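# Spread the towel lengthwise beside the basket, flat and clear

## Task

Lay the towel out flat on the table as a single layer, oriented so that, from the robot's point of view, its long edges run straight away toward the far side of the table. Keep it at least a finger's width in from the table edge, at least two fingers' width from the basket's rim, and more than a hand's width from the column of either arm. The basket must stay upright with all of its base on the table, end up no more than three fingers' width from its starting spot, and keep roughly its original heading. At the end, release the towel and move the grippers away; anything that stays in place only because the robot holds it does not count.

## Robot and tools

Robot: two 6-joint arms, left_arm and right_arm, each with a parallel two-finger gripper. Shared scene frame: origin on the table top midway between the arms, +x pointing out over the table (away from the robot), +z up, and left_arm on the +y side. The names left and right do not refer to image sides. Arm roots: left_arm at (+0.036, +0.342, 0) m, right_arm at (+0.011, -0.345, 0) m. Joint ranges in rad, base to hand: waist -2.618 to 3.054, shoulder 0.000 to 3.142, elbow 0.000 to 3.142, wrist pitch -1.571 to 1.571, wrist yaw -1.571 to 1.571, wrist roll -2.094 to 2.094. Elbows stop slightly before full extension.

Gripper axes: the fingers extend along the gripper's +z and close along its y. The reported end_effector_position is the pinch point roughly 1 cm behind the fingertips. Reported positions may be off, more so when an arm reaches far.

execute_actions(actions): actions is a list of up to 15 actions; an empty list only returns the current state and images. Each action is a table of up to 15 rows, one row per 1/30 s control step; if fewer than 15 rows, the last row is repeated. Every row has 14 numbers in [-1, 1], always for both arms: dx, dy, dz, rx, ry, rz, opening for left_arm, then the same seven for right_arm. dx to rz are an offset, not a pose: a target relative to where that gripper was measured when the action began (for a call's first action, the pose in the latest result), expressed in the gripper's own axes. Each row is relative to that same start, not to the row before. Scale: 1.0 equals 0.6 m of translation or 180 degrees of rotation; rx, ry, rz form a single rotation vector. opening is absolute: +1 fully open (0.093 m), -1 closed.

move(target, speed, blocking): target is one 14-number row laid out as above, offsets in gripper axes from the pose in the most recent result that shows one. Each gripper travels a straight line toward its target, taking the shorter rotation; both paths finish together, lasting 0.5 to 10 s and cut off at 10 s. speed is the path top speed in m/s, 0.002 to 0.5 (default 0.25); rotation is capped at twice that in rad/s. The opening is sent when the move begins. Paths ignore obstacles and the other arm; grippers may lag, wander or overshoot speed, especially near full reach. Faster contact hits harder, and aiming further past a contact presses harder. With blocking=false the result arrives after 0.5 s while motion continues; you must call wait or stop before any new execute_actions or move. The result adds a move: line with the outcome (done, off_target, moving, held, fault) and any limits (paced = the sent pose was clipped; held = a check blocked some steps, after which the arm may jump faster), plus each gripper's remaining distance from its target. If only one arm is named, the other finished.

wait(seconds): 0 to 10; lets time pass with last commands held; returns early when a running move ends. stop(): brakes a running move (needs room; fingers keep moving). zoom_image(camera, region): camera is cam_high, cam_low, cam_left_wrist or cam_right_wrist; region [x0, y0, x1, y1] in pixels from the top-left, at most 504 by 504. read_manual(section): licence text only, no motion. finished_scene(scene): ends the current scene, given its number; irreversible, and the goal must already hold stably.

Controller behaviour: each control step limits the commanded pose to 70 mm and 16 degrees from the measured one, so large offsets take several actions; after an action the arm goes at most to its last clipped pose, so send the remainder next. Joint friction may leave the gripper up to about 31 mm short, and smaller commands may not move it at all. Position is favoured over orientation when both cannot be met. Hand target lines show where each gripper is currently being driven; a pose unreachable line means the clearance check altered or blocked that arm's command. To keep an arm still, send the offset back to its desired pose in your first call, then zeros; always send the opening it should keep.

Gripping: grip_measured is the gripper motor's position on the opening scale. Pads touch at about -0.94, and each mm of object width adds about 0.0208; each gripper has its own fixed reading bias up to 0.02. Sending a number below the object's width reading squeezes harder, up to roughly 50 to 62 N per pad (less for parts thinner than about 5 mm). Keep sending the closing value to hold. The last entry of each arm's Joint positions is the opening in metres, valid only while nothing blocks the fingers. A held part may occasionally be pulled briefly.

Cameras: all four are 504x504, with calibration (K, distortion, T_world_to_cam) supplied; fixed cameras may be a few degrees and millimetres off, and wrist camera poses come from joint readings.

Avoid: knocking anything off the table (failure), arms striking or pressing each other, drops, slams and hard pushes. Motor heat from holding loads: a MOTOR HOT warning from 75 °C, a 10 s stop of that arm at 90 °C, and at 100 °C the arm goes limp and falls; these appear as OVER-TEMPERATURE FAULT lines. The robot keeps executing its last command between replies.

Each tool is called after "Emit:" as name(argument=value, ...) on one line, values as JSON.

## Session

Emit:
execute_actions(actions=[])

Scene clock: 0.00 s.
left_arm: end_effector_position=(+0.5198, +0.6333, +0.2234) grip_measured=+1.000 end_effector_quat_wxyz=(-0.421, +0.714, -0.261, +0.494) | right_arm: end_effector_position=(+0.2574, -0.3993, +0.3707) grip_measured=+1.000 end_effector_quat_wxyz=(+0.194, +0.850, +0.414, +0.263)
Joint positions: left_arm=[ 0.797  1.875  1.212  0.5    0.26  -2.043  0.093] | right_arm=[-0.273  1.276  1.922 -1.551 -0.035  2.007  0.093]
Joint velocities: left_arm=[ 0.002  0.002 -0.002  0.022 -0.007  0.022  0.   ] | right_arm=[-0.002 -0.027  0.007 -0.007  0.022 -0.022  0.   ]
Motor temperatures (°C, as the motors report them): left_arm=[26 33 31 32 29 27] | right_arm=[26 28 33 30 26 28]
Hand target (left_arm): +0.520, +0.633, +0.223; -0.421, +0.714, -0.261, +0.494
Hand target (right_arm): +0.257, -0.399, +0.371; +0.194, +0.850, +0.414, +0.263
camera_calibration (this result's frames):
cam_left_wrist: T_world_to_cam=[[-0.0376209, 0.523718, 0.851061, -0.499781], [-0.0369631, -0.85181, 0.522545, 0.477645], [0.998608, -0.0117992, 0.0514041, -0.439268], [0, 0, 0, 1]] pos_world=[0.437509, 0.663424, 0.198333]
cam_right_wrist: T_world_to_cam=[[-0.597938, 0.581949, -0.551186, 0.586335], [0.205405, 0.775943, 0.596423, 0.0730943], [0.774777, 0.243408, -0.583501, 0.197977], [0, 0, 0, 1]] pos_world=[0.18219, -0.446123, 0.395104]

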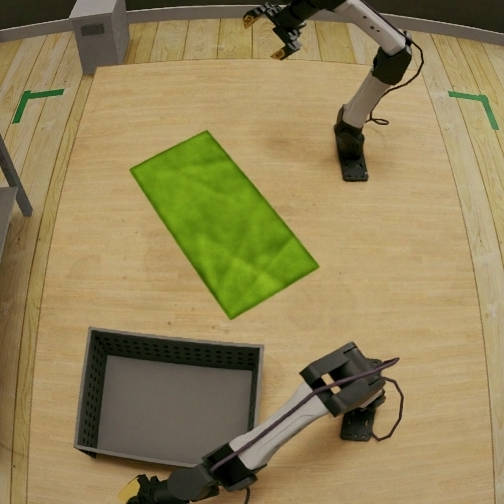

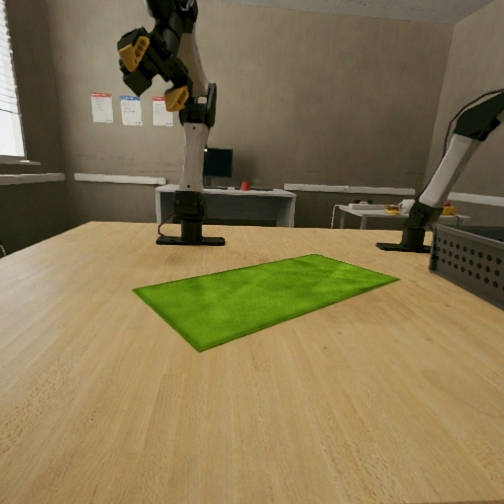

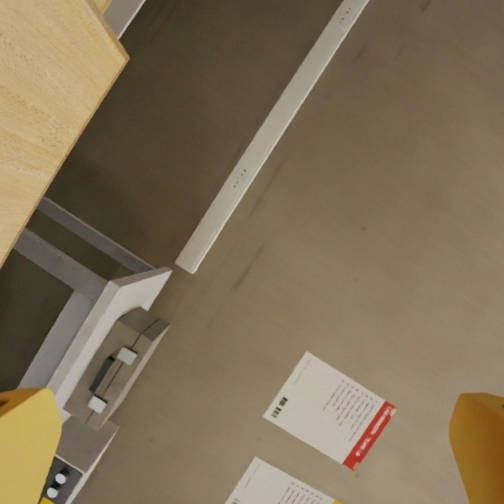

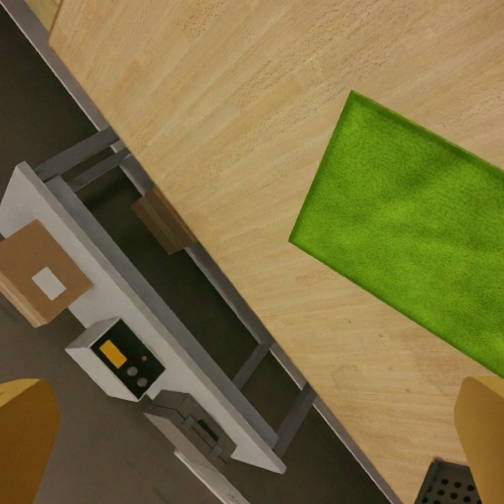

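Emit:
move(target=[0.428,0.198,-0.578,-0.128,0.324,0.404,1,0.027,-0.055,0.48,0.089,0.12,-0.428,1], speed=0.35)

Emit:
move(target=[0,0,0,-0.128,0.324,0.404,1,0,0,0,0.089,0.12,-0.428,1], speed=0.4)

Scene clock: 27.87 s.
left_arm: end_effector_position=(+0.3060, +0.2490, +0.2967) grip_measured=+1.000 end_effector_quat_wxyz=(+0.301, -0.197, +0.852, -0.382) | right_arm: end_effector_position=(+0.4094, -0.4056, +0.1262) grip_measured=+1.000 end_effector_quat_wxyz=(+0.114, +0.383, +0.902, +0.166)
Joint positions: left_arm=[ 0.154  0.962  1.135 -0.837  0.542 -0.747  0.093] | right_arm=[-0.307  1.815  1.506 -0.983 -0.298  0.571  0.093]
Joint velocities: left_arm=[-0.012 -0.002  0.012 -0.037 -0.037  0.022  0.   ] | right_arm=[-0.007  0.007 -0.002 -0.066 -0.007  0.007  0.   ]
Motor temperatures (°C, as the motors report them): left_arm=[26 38 34 38 29 27] | right_arm=[26 28 34 33 26 28]
Hand target (left_arm): +0.305, +0.249, +0.307; +0.314, -0.187, +0.850, -0.379
Hand target (right_arm): +0.420, -0.403, +0.130; +0.128, +0.370, +0.904, +0.171
Off the commanded pose (left_arm): 0.007 m, 3 deg.
Off the commanded pose (right_arm): 0.014 m, 3 deg.
move: off_target (left_arm, right_arm)
camera_calibration (this result's frames):
cam_left_wrist: T_world_to_cam=[[0.12346, -0.629307, 0.767287, -0.10629], [-0.945787, -0.308685, -0.100994, 0.431959], [0.300407, -0.713222, -0.633301, 0.357397], [0, 0, 0, 1]] pos_world=[0.3143, 0.321354, 0.35152]
cam_right_wrist: T_world_to_cam=[[-0.651401, -0.650483, -0.390575, 0.0478065], [-0.758685, 0.56424, 0.325622, 0.535608], [0.00856616, 0.508434, -0.861058, 0.395233], [0, 0, 0, 1]] pos_world=[0.434114, -0.472064, 0.184584]

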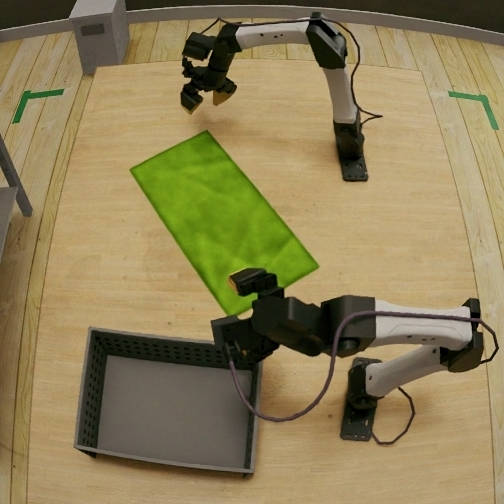

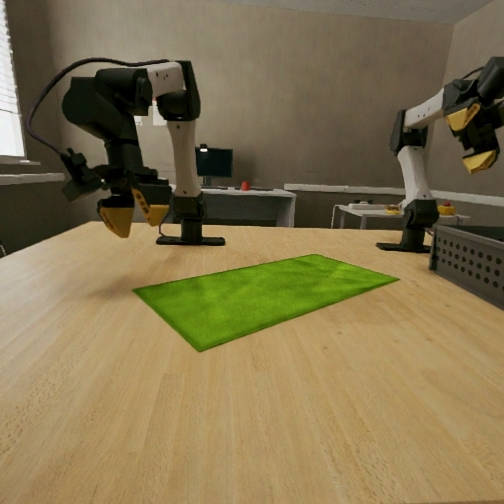

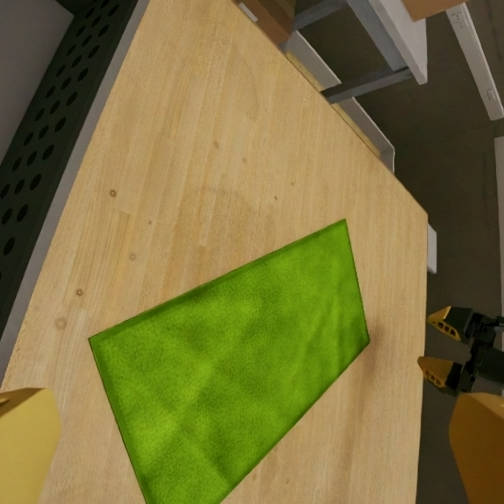

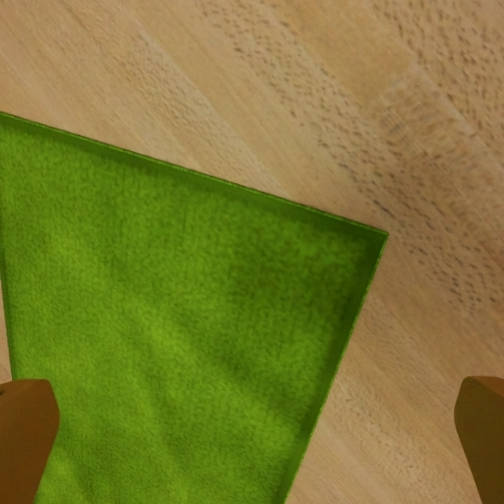

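Scene clock: 30.93 s.
left_arm: end_effector_position=(+0.3063, +0.2488, +0.2896) grip_measured=+1.000 end_effector_quat_wxyz=(+0.188, +0.438, +0.879, -0.009) | right_arm: end_effector_position=(+0.4075, -0.4080, +0.1264) grip_measured=+1.000 end_effector_quat_wxyz=(-0.008, -0.269, +0.963, +0.004)
Joint positions: left_arm=[-0.107  1.45   1.796 -1.547  0.082  0.624  0.093] | right_arm=[-0.191  2.11   1.983 -1.463 -0.001 -0.702  0.093]
Joint velocities: left_arm=[-0.017 -0.017  0.002  0.051 -0.066 -0.037  0.   ] | right_arm=[ 0.002 -0.007  0.007  0.007 -0.007 -0.007  0.   ]
Motor temperatures (°C, as the motors report them): left_arm=[26 38 34 37 29 27] | right_arm=[26 29 34 32 26 28]
Hand target (left_arm): +0.308, +0.248, +0.294; +0.190, +0.445, +0.875, -0.002
Hand target (right_arm): +0.409, -0.405, +0.125; -0.016, -0.278, +0.960, +0.004
Off the commanded pose (left_arm): 0.007 m, 22 deg; orientation clipped at the last step of the last action.
Off the commanded pose (right_arm): 0.003 m, 2 deg.
joint sent to its limit (left arm) — the command would take joint 4 (wrist pitch) past its lower limit, so that joint was sent only as far as its limit.
move: off_target (left_arm); limits=paced
camera_calibration (this result's frames):
cam_left_wrist: T_world_to_cam=[[-0.761641, -0.629265, -0.154689, 0.437129], [-0.643696, 0.762175, 0.068882, 0.0232755], [0.0745549, 0.152036, -0.985559, 0.308544], [0, 0, 0, 1]] pos_world=[0.324914, 0.21042, 0.370104]
cam_right_wrist: T_world_to_cam=[[0.516801, -0.855919, -0.0178558, -0.561801], [-0.763133, -0.470029, 0.443509, 0.10039], [-0.388, -0.215579, -0.896092, 0.26733], [0, 0, 0, 1]] pos_world=[0.470674, -0.376039, 0.184997]

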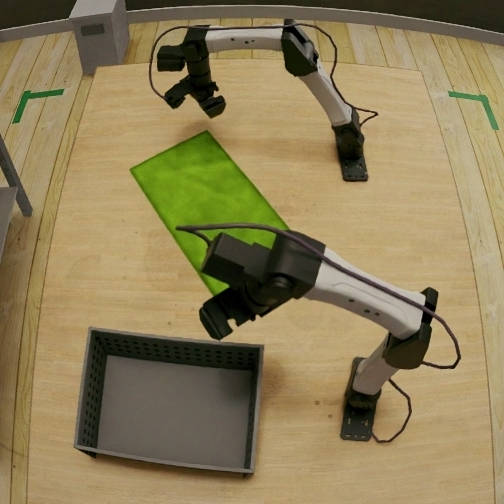

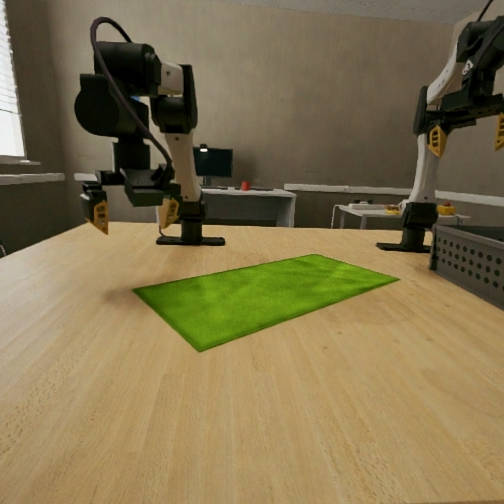

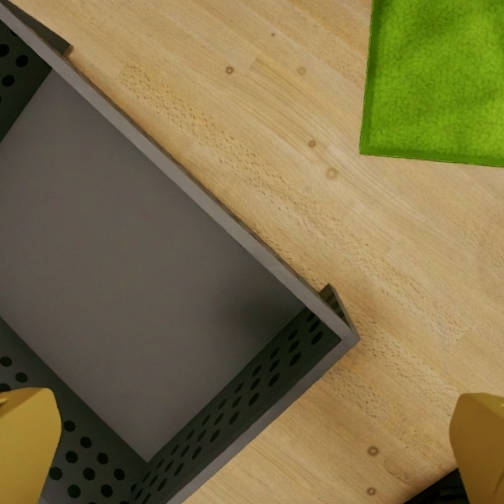

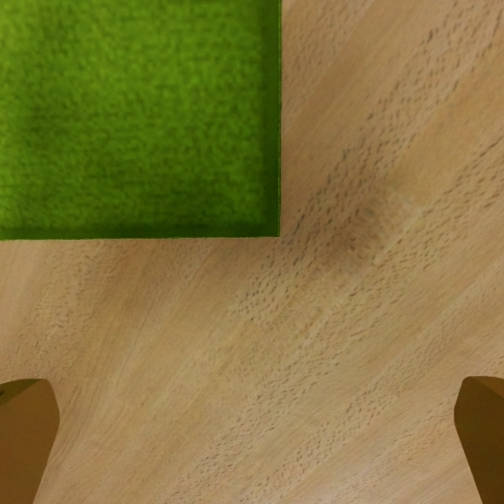

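Emit:
move(target=[-0.068,-0.522,0.228,0.051,0.108,0.016,-0.1,0,-0.028,0.1,0,0,0,-0.1])

Scene clock: 39.83 s.
left_arm: end_effector_position=(+0.1257, +0.0115, +0.1217) grip_measured=-0.097 end_effector_quat_wxyz=(-0.018, +0.471, +0.882, +0.008) | right_arm: end_effector_position=(+0.4153, -0.4178, +0.0755) grip_measured=-0.098 end_effector_quat_wxyz=(-0.005, -0.270, +0.963, +0.003)
Joint positions: left_arm=[-1.121  1.876  1.63  -1.361  0.016 -0.318  0.041] | right_arm=[-0.211  2.139  1.827 -1.27  -0.001 -0.725  0.04 ]
Joint velocities: left_arm=[-0.012  0.002 -0.012 -0.007 -0.037 -0.066  0.   ] | right_arm=[ 0.002 -0.002 -0.002  0.066 -0.037 -0.037 -0.   ]
Motor temperatures (°C, as the motors report them): left_arm=[26 37 35 36 29 27] | right_arm=[26 31 35 31 26 28]
Hand target (left_arm): +0.126, +0.001, +0.127; -0.009, +0.466, +0.884, -0.010
Hand target (right_arm): +0.415, -0.423, +0.066; -0.008, -0.269, +0.963, +0.004
Off the commanded pose (left_arm): 0.015 m, 2 deg.
Off the commanded pose (right_arm): 0.010 m, 0 deg.
move: off_target (left_arm)
camera_calibration (this result's frames):
cam_left_wrist: T_world_to_cam=[[-0.823246, -0.567627, -0.00811517, 0.113411], [-0.511489, 0.735474, 0.444361, 0.0374165], [-0.246263, 0.369969, -0.895811, 0.219505], [0, 0, 0, 1]] pos_world=[0.16656, -0.0443537, 0.180929]
cam_right_wrist: T_world_to_cam=[[0.51887, -0.854749, -0.0133533, -0.575856], [-0.765246, -0.471386, 0.438399, 0.125], [-0.381016, -0.217253, -0.898681, 0.219242], [0, 0, 0, 1]] pos_world=[0.477985, -0.385658, 0.134539]

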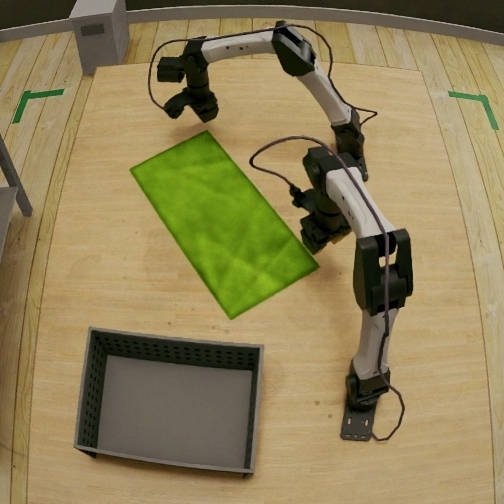

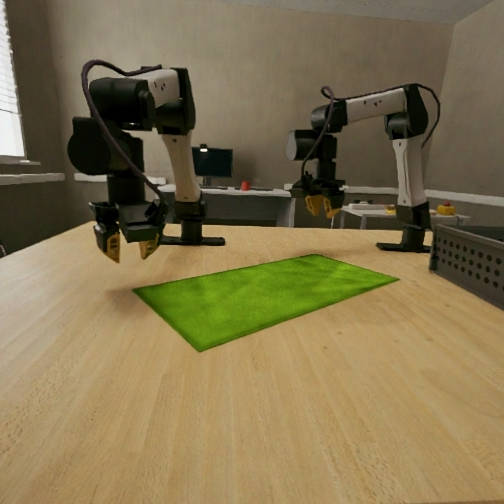

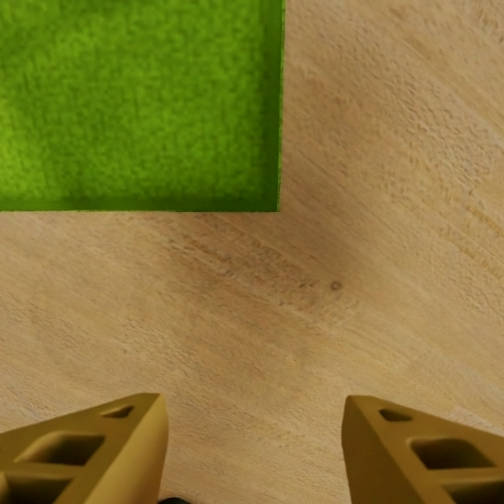

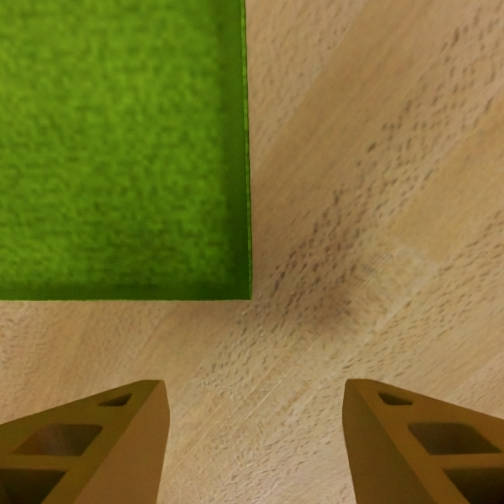

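Emit:
move(target=[-0.025,-0.015,0.192,0,0,0,-0.1,0,-0.005,0.117,0,0,0,-0.1], speed=0.1)

Emit:
move(target=[0,0,0.01,0,0,0,-1,0,0,0.01,0,0,0,-1], speed=0.05)

Emit:
move(target=[0,0,-0.2,0,0,0,-1,0,0.03,-0.2,0,0,0,-1], speed=0.1)

Scene clock: 50.53 s.
left_arm: end_effector_position=(+0.1263, +0.0052, +0.0157) grip_measured=-0.097 end_effector_quat_wxyz=(-0.025, +0.471, +0.882, +0.015) | right_arm: end_effector_position=(+0.4138, -0.4175, +0.0172) grip_measured=-0.098 end_effector_quat_wxyz=(-0.007, -0.270, +0.963, +0.004)
Joint positions: left_arm=[-1.124  1.999  1.369 -0.998  0.016 -0.321  0.041] | right_arm=[-0.211  2.181  1.658 -1.065 -0.001 -0.725  0.04 ]
Joint velocities: left_arm=[ 0.007 -0.007 -0.007 -0.037  0.022  0.066  0.   ] | right_arm=[ 0.007  0.007 -0.002  0.007 -0.066  0.022 -0.   ]
Motor temperatures (°C, as the motors report them): left_arm=[26 38 36 35 29 27] | right_arm=[26 34 35 31 26 28]
Hand target (left_arm): +0.125, -0.000, +0.006; -0.019, +0.471, +0.882, +0.008
Hand target (right_arm): +0.416, -0.421, +0.005; -0.005, -0.270, +0.963, +0.003
Off the commanded pose (left_arm): 0.013 m, 1 deg.
Off the commanded pose (right_arm): 0.012 m, 0 deg.
move: off_target (left_arm, right_arm)
camera_calibration (this result's frames):
cam_left_wrist: T_world_to_cam=[[-0.823095, -0.567702, -0.0151504, 0.109587], [-0.509289, 0.726075, 0.461995, 0.0890317], [-0.251275, 0.387982, -0.886753, 0.12743], [0, 0, 0, 1]] pos_world=[0.167563, -0.0518715, 0.0735266]
cam_right_wrist: T_world_to_cam=[[0.518784, -0.854734, -0.0171438, -0.575522], [-0.762766, -0.471834, 0.442222, 0.148273], [-0.386071, -0.216341, -0.896742, 0.168757], [0, 0, 0, 1]] pos_world=[0.476821, -0.385448, 0.0758952]

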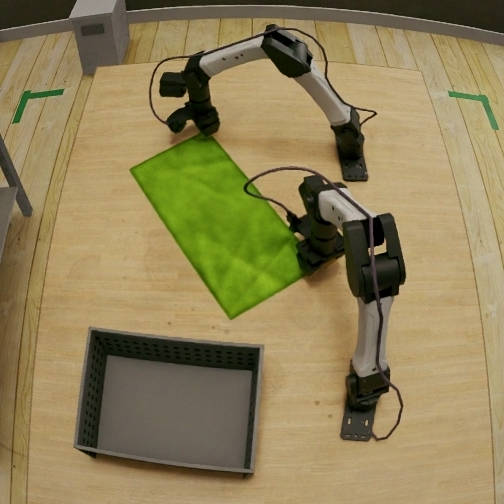

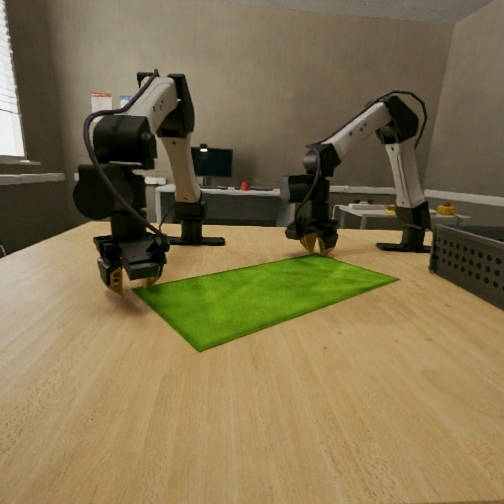

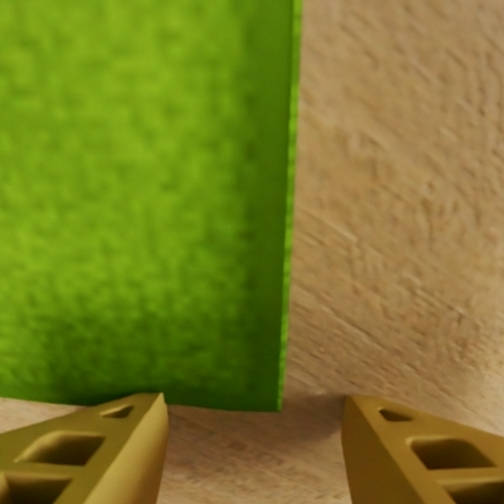

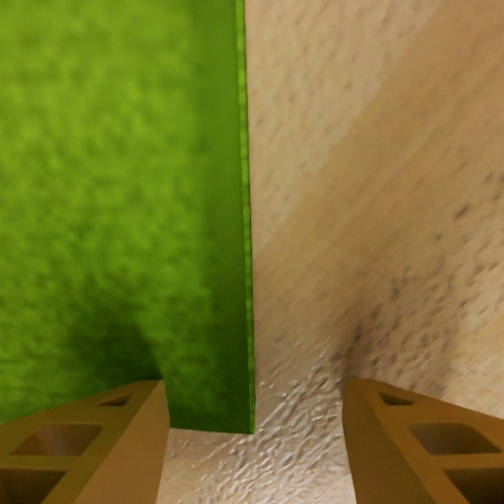

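Scene clock: 51.23 s.
left_arm: end_effector_position=(+0.1260, +0.0053, +0.0157) grip_measured=-0.990 end_effector_quat_wxyz=(-0.026, +0.471, +0.882, +0.015) | right_arm: end_effector_position=(+0.4124, -0.4161, +0.0172) grip_measured=-0.983 end_effector_quat_wxyz=(-0.009, -0.270, +0.963, +0.009)
Joint positions: left_arm=[-1.124  1.999  1.369 -0.998  0.017 -0.321  0.   ] | right_arm=[-0.211  2.181  1.658 -1.072 -0.008 -0.725  0.   ]
Joint velocities: left_arm=[ 0.012 -0.002  0.012  0.022  0.066 -0.037  0.   ] | right_arm=[ 0.002  0.002 -0.017 -0.037  0.037  0.081  0.   ]
Motor temperatures (°C, as the motors report them): left_arm=[26 38 36 35 29 27] | right_arm=[26 34 35 31 26 28]
Hand target (left_arm): +0.126, +0.006, +0.010; -0.025, +0.471, +0.882, +0.015
Hand target (right_arm): +0.414, -0.417, +0.011; -0.008, -0.270, +0.963, +0.004
Off the commanded pose (left_arm): 0.006 m, 0 deg.
Off the commanded pose (right_arm): 0.006 m, 1 deg.
move: done
camera_calibration (this result's frames):
cam_left_wrist: T_world_to_cam=[[-0.823293, -0.567435, -0.0143223, 0.109351], [-0.508457, 0.726036, 0.462973, 0.0886533], [-0.252309, 0.388445, -0.886257, 0.127435], [0, 0, 0, 1]] pos_world=[0.167257, -0.0518171, 0.073462]
cam_right_wrist: T_world_to_cam=[[0.518549, -0.854636, -0.0265472, -0.573301], [-0.760348, -0.475097, 0.442892, 0.145435], [-0.391124, -0.209476, -0.896182, 0.173462], [0, 0, 0, 1]] pos_world=[0.475711, -0.384532, 0.0758216]

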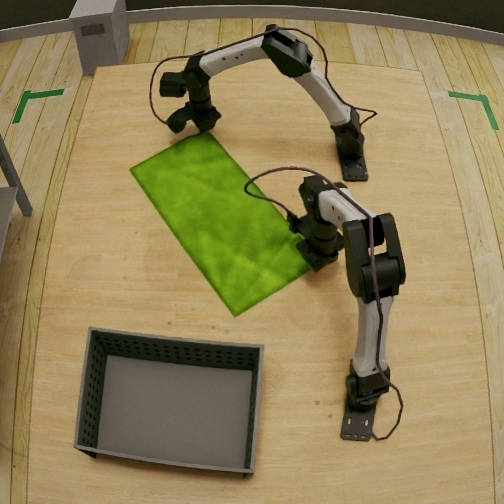

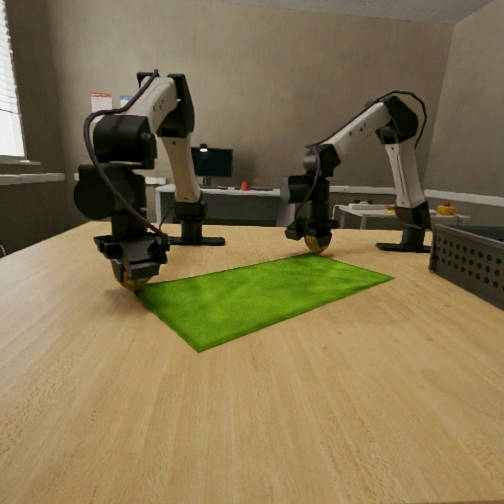

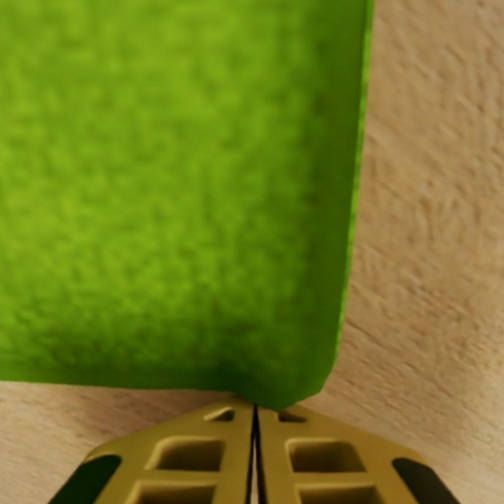

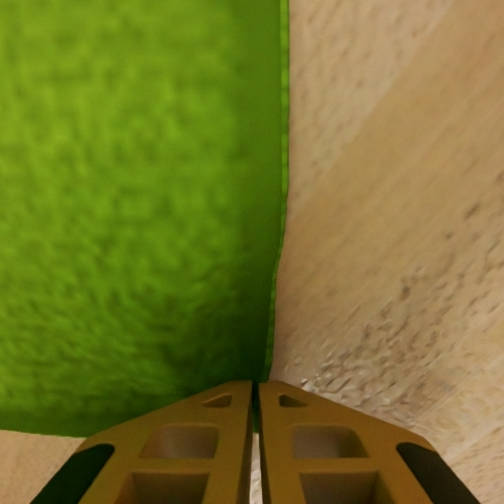

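Scene clock: 53.03 s.
left_arm: end_effector_position=(+0.1278, -0.0015, +0.1250) grip_measured=-0.990 end_effector_quat_wxyz=(-0.033, +0.471, +0.881, +0.022) | right_arm: end_effector_position=(+0.4051, -0.4048, +0.1223) grip_measured=-0.983 end_effector_quat_wxyz=(-0.021, -0.269, +0.963, +0.015)
Joint positions: left_arm=[-1.124  1.97   1.769 -1.447  0.017 -0.321  0.   ] | right_arm=[-0.188  2.131  1.999 -1.49  -0.01  -0.7    0.   ]
Joint velocities: left_arm=[ 0.002 -0.002 -0.007 -0.007  0.022  0.007  0.   ] | right_arm=[-0.002  0.017  0.007  0.007 -0.051 -0.081  0.   ]
Motor temperatures (°C, as the motors report them): left_arm=[26 38 36 34 29 27] | right_arm=[26 35 35 31 26 28]
Hand target (left_arm): +0.128, -0.003, +0.135; -0.026, +0.471, +0.882, +0.015
Hand target (right_arm): +0.405, -0.401, +0.137; -0.009, -0.270, +0.963, +0.009
Off the commanded pose (left_arm): 0.011 m, 1 deg.
Off the commanded pose (right_arm): 0.016 m, 2 deg.
move: off_target (left_arm, right_arm)
camera_calibration (this result's frames):
cam_left_wrist: T_world_to_cam=[[-0.823384, -0.567107, -0.0207155, 0.109436], [-0.506026, 0.717199, 0.479127, 0.0415275], [-0.256859, 0.404988, -0.877501, 0.226893], [0, 0, 0, 1]] pos_world=[0.169401, -0.0596106, 0.181468]
cam_right_wrist: T_world_to_cam=[[0.51652, -0.855043, -0.045927, -0.553996], [-0.748731, -0.477021, 0.460275, 0.091157], [-0.415463, -0.203354, -0.886588, 0.278267], [0, 0, 0, 1]] pos_world=[0.470012, -0.37362, 0.179308]

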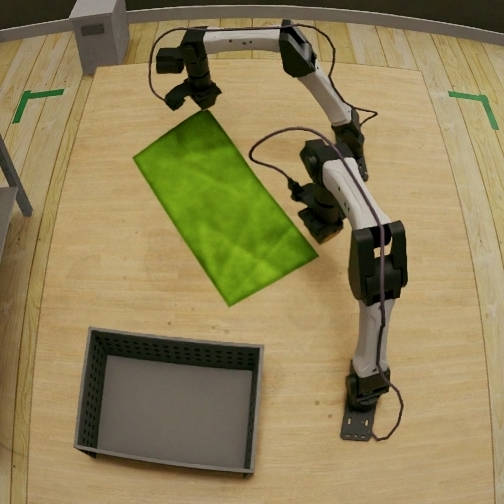

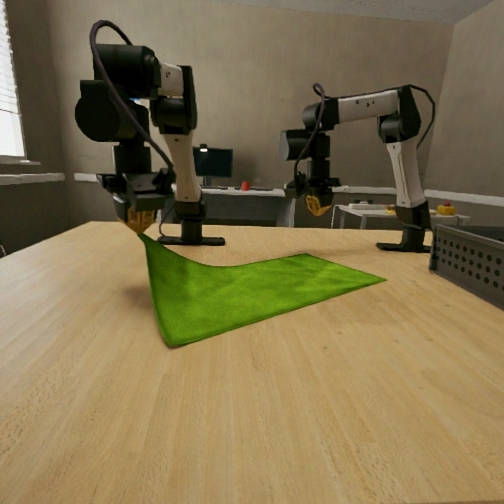

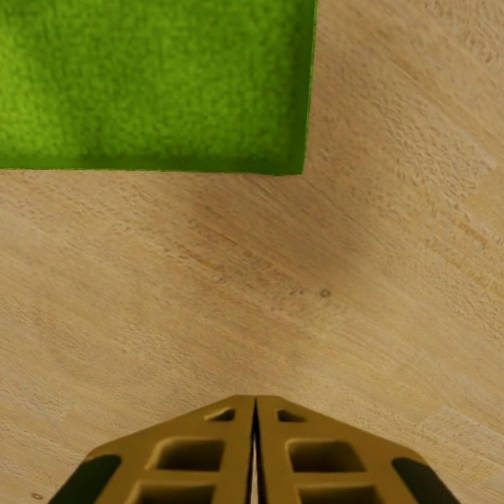

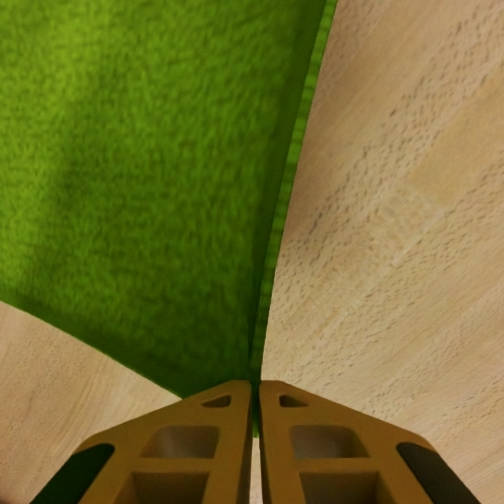

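Emit:
move(target=[-0.062,-0.032,0.1,0,0,0,-0.1,0,0,0,0,0,0,-1], speed=0.1)

Emit:
move(target=[-0.01,0,0.105,0,0,0,-0.1,0,0,0,0,0,0,-1], speed=0.08)

Scene clock: 62.33 s.
left_arm: end_effector_position=(+0.1333, -0.0353, +0.0663) grip_measured=-0.103 end_effector_quat_wxyz=(-0.034, +0.472, +0.881, +0.024) | right_arm: end_effector_position=(+0.4048, -0.4047, +0.1223) grip_measured=-0.983 end_effector_quat_wxyz=(-0.022, -0.269, +0.963, +0.016)
Joint positions: left_arm=[-1.134  2.127  1.769 -1.295  0.017 -0.327  0.04 ] | right_arm=[-0.188  2.131  1.999 -1.491 -0.01  -0.7    0.   ]
Joint velocities: left_arm=[-0.032 -0.002  0.002  0.007 -0.007  0.066 -0.002] | right_arm=[ 0.002 -0.007 -0.012 -0.037 -0.066 -0.066  0.   ]
Motor temperatures (°C, as the motors report them): left_arm=[26 40 36 34 29 27] | right_arm=[26 39 36 30 26 28]
Hand target (left_arm): +0.131, -0.038, +0.061; -0.033, +0.471, +0.881, +0.022
Hand target (right_arm): +0.405, -0.405, +0.122; -0.021, -0.269, +0.963, +0.015
Off the commanded pose (left_arm): 0.006 m, 0 deg.
Off the commanded pose (right_arm): 0.000 m, 0 deg.
move: done
camera_calibration (this result's frames):
cam_left_wrist: T_world_to_cam=[[-0.825141, -0.564464, -0.0228841, 0.0939854], [-0.503428, 0.716331, 0.483146, 0.0960352], [-0.256326, 0.410184, -0.87524, 0.190471], [0, 0, 0, 1]] pos_world=[0.174721, -0.09387, 0.12246]
cam_right_wrist: T_world_to_cam=[[0.516467, -0.855035, -0.046662, -0.553703], [-0.74821, -0.477102, 0.461037, 0.0906289], [-0.416465, -0.203197, -0.886153, 0.278591], [0, 0, 0, 1]] pos_world=[0.469802, -0.373587, 0.179254]

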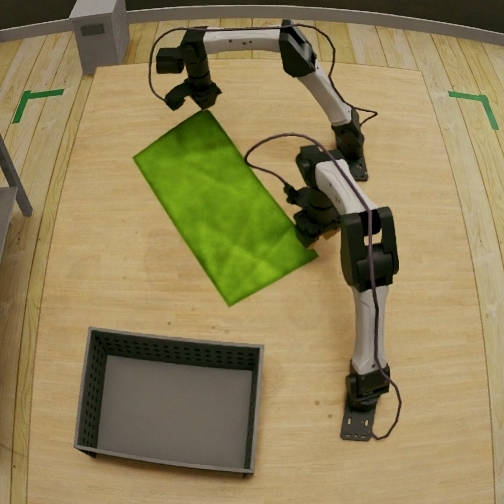

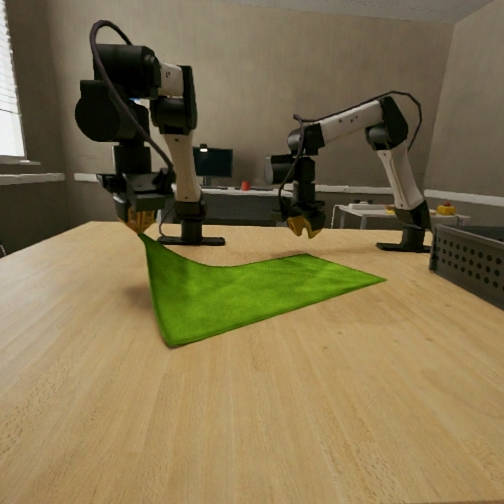

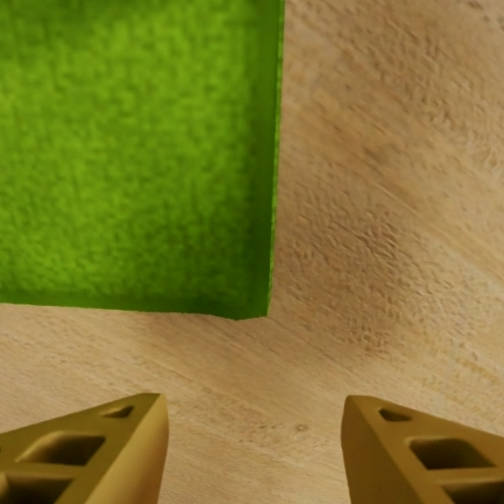

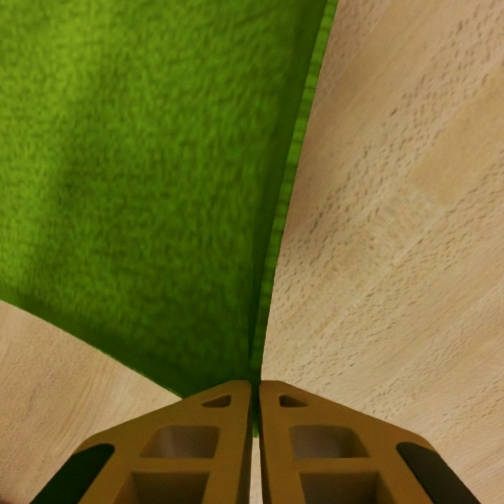

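Scene clock: 63.37 s.
left_arm: end_effector_position=(+0.1322, -0.0313, +0.0165) grip_measured=-0.103 end_effector_quat_wxyz=(-0.040, +0.472, +0.880, +0.030) | right_arm: end_effector_position=(+0.4048, -0.4047, +0.1223) grip_measured=-0.983 end_effector_quat_wxyz=(-0.022, -0.269, +0.963, +0.016)
Joint positions: left_arm=[-1.134  2.168  1.629 -1.13   0.017 -0.327  0.04 ] | right_arm=[-0.188  2.131  1.999 -1.491 -0.01  -0.7    0.   ]
Joint velocities: left_arm=[ 0.017  0.002  0.017 -0.051  0.007 -0.022 -0.001] | right_arm=[-0.002 -0.012  0.012 -0.022 -0.051 -0.007  0.   ]
Motor temperatures (°C, as the motors report them): left_arm=[26 40 36 34 29 27] | right_arm=[26 39 36 30 26 28]
Hand target (left_arm): +0.135, -0.034, +0.003; -0.035, +0.472, +0.881, +0.025
Hand target (right_arm): +0.405, -0.405, +0.122; -0.022, -0.269, +0.963, +0.016
Off the commanded pose (left_arm): 0.014 m, 1 deg.
Off the commanded pose (right_arm): 0.000 m, 0 deg.
move: off_target (left_arm)
camera_calibration (this result's frames):
cam_left_wrist: T_world_to_cam=[[-0.82524, -0.564089, -0.0279841, 0.0943595], [-0.501517, 0.709112, 0.495623, 0.115965], [-0.259731, 0.423042, -0.868087, 0.14567], [0, 0, 0, 1]] pos_world=[0.173863, -0.0906296, 0.07162]
cam_right_wrist: T_world_to_cam=[[0.516467, -0.855035, -0.046662, -0.553703], [-0.74821, -0.477102, 0.461037, 0.0906289], [-0.416465, -0.203197, -0.886153, 0.278591], [0, 0, 0, 1]] pos_world=[0.469802, -0.373587, 0.179254]

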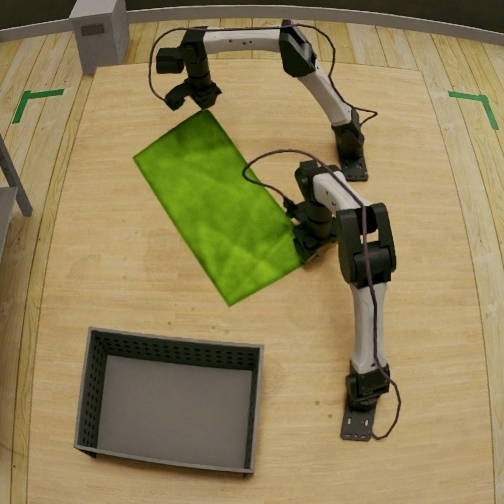

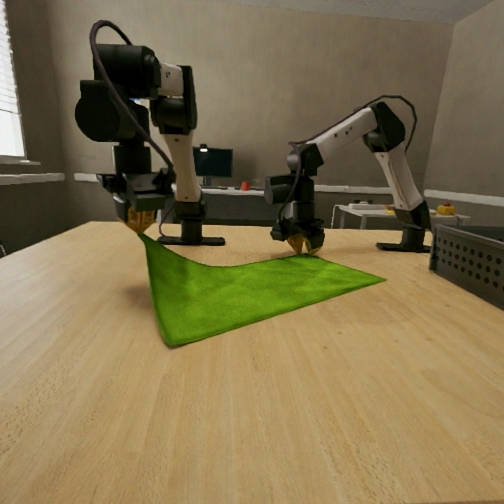

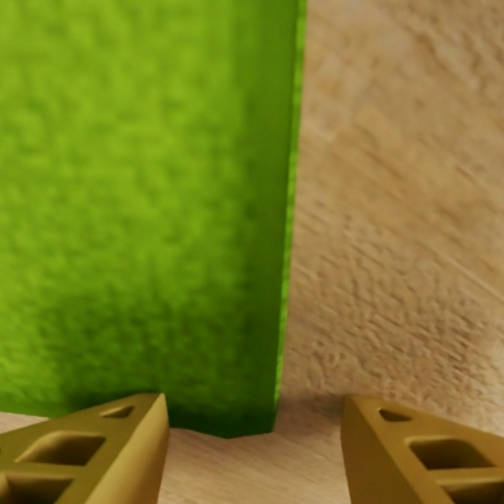

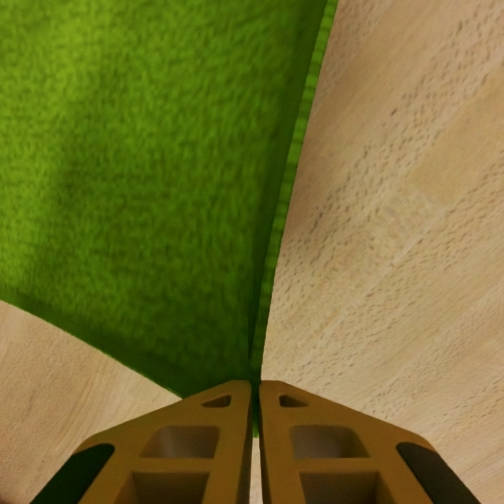

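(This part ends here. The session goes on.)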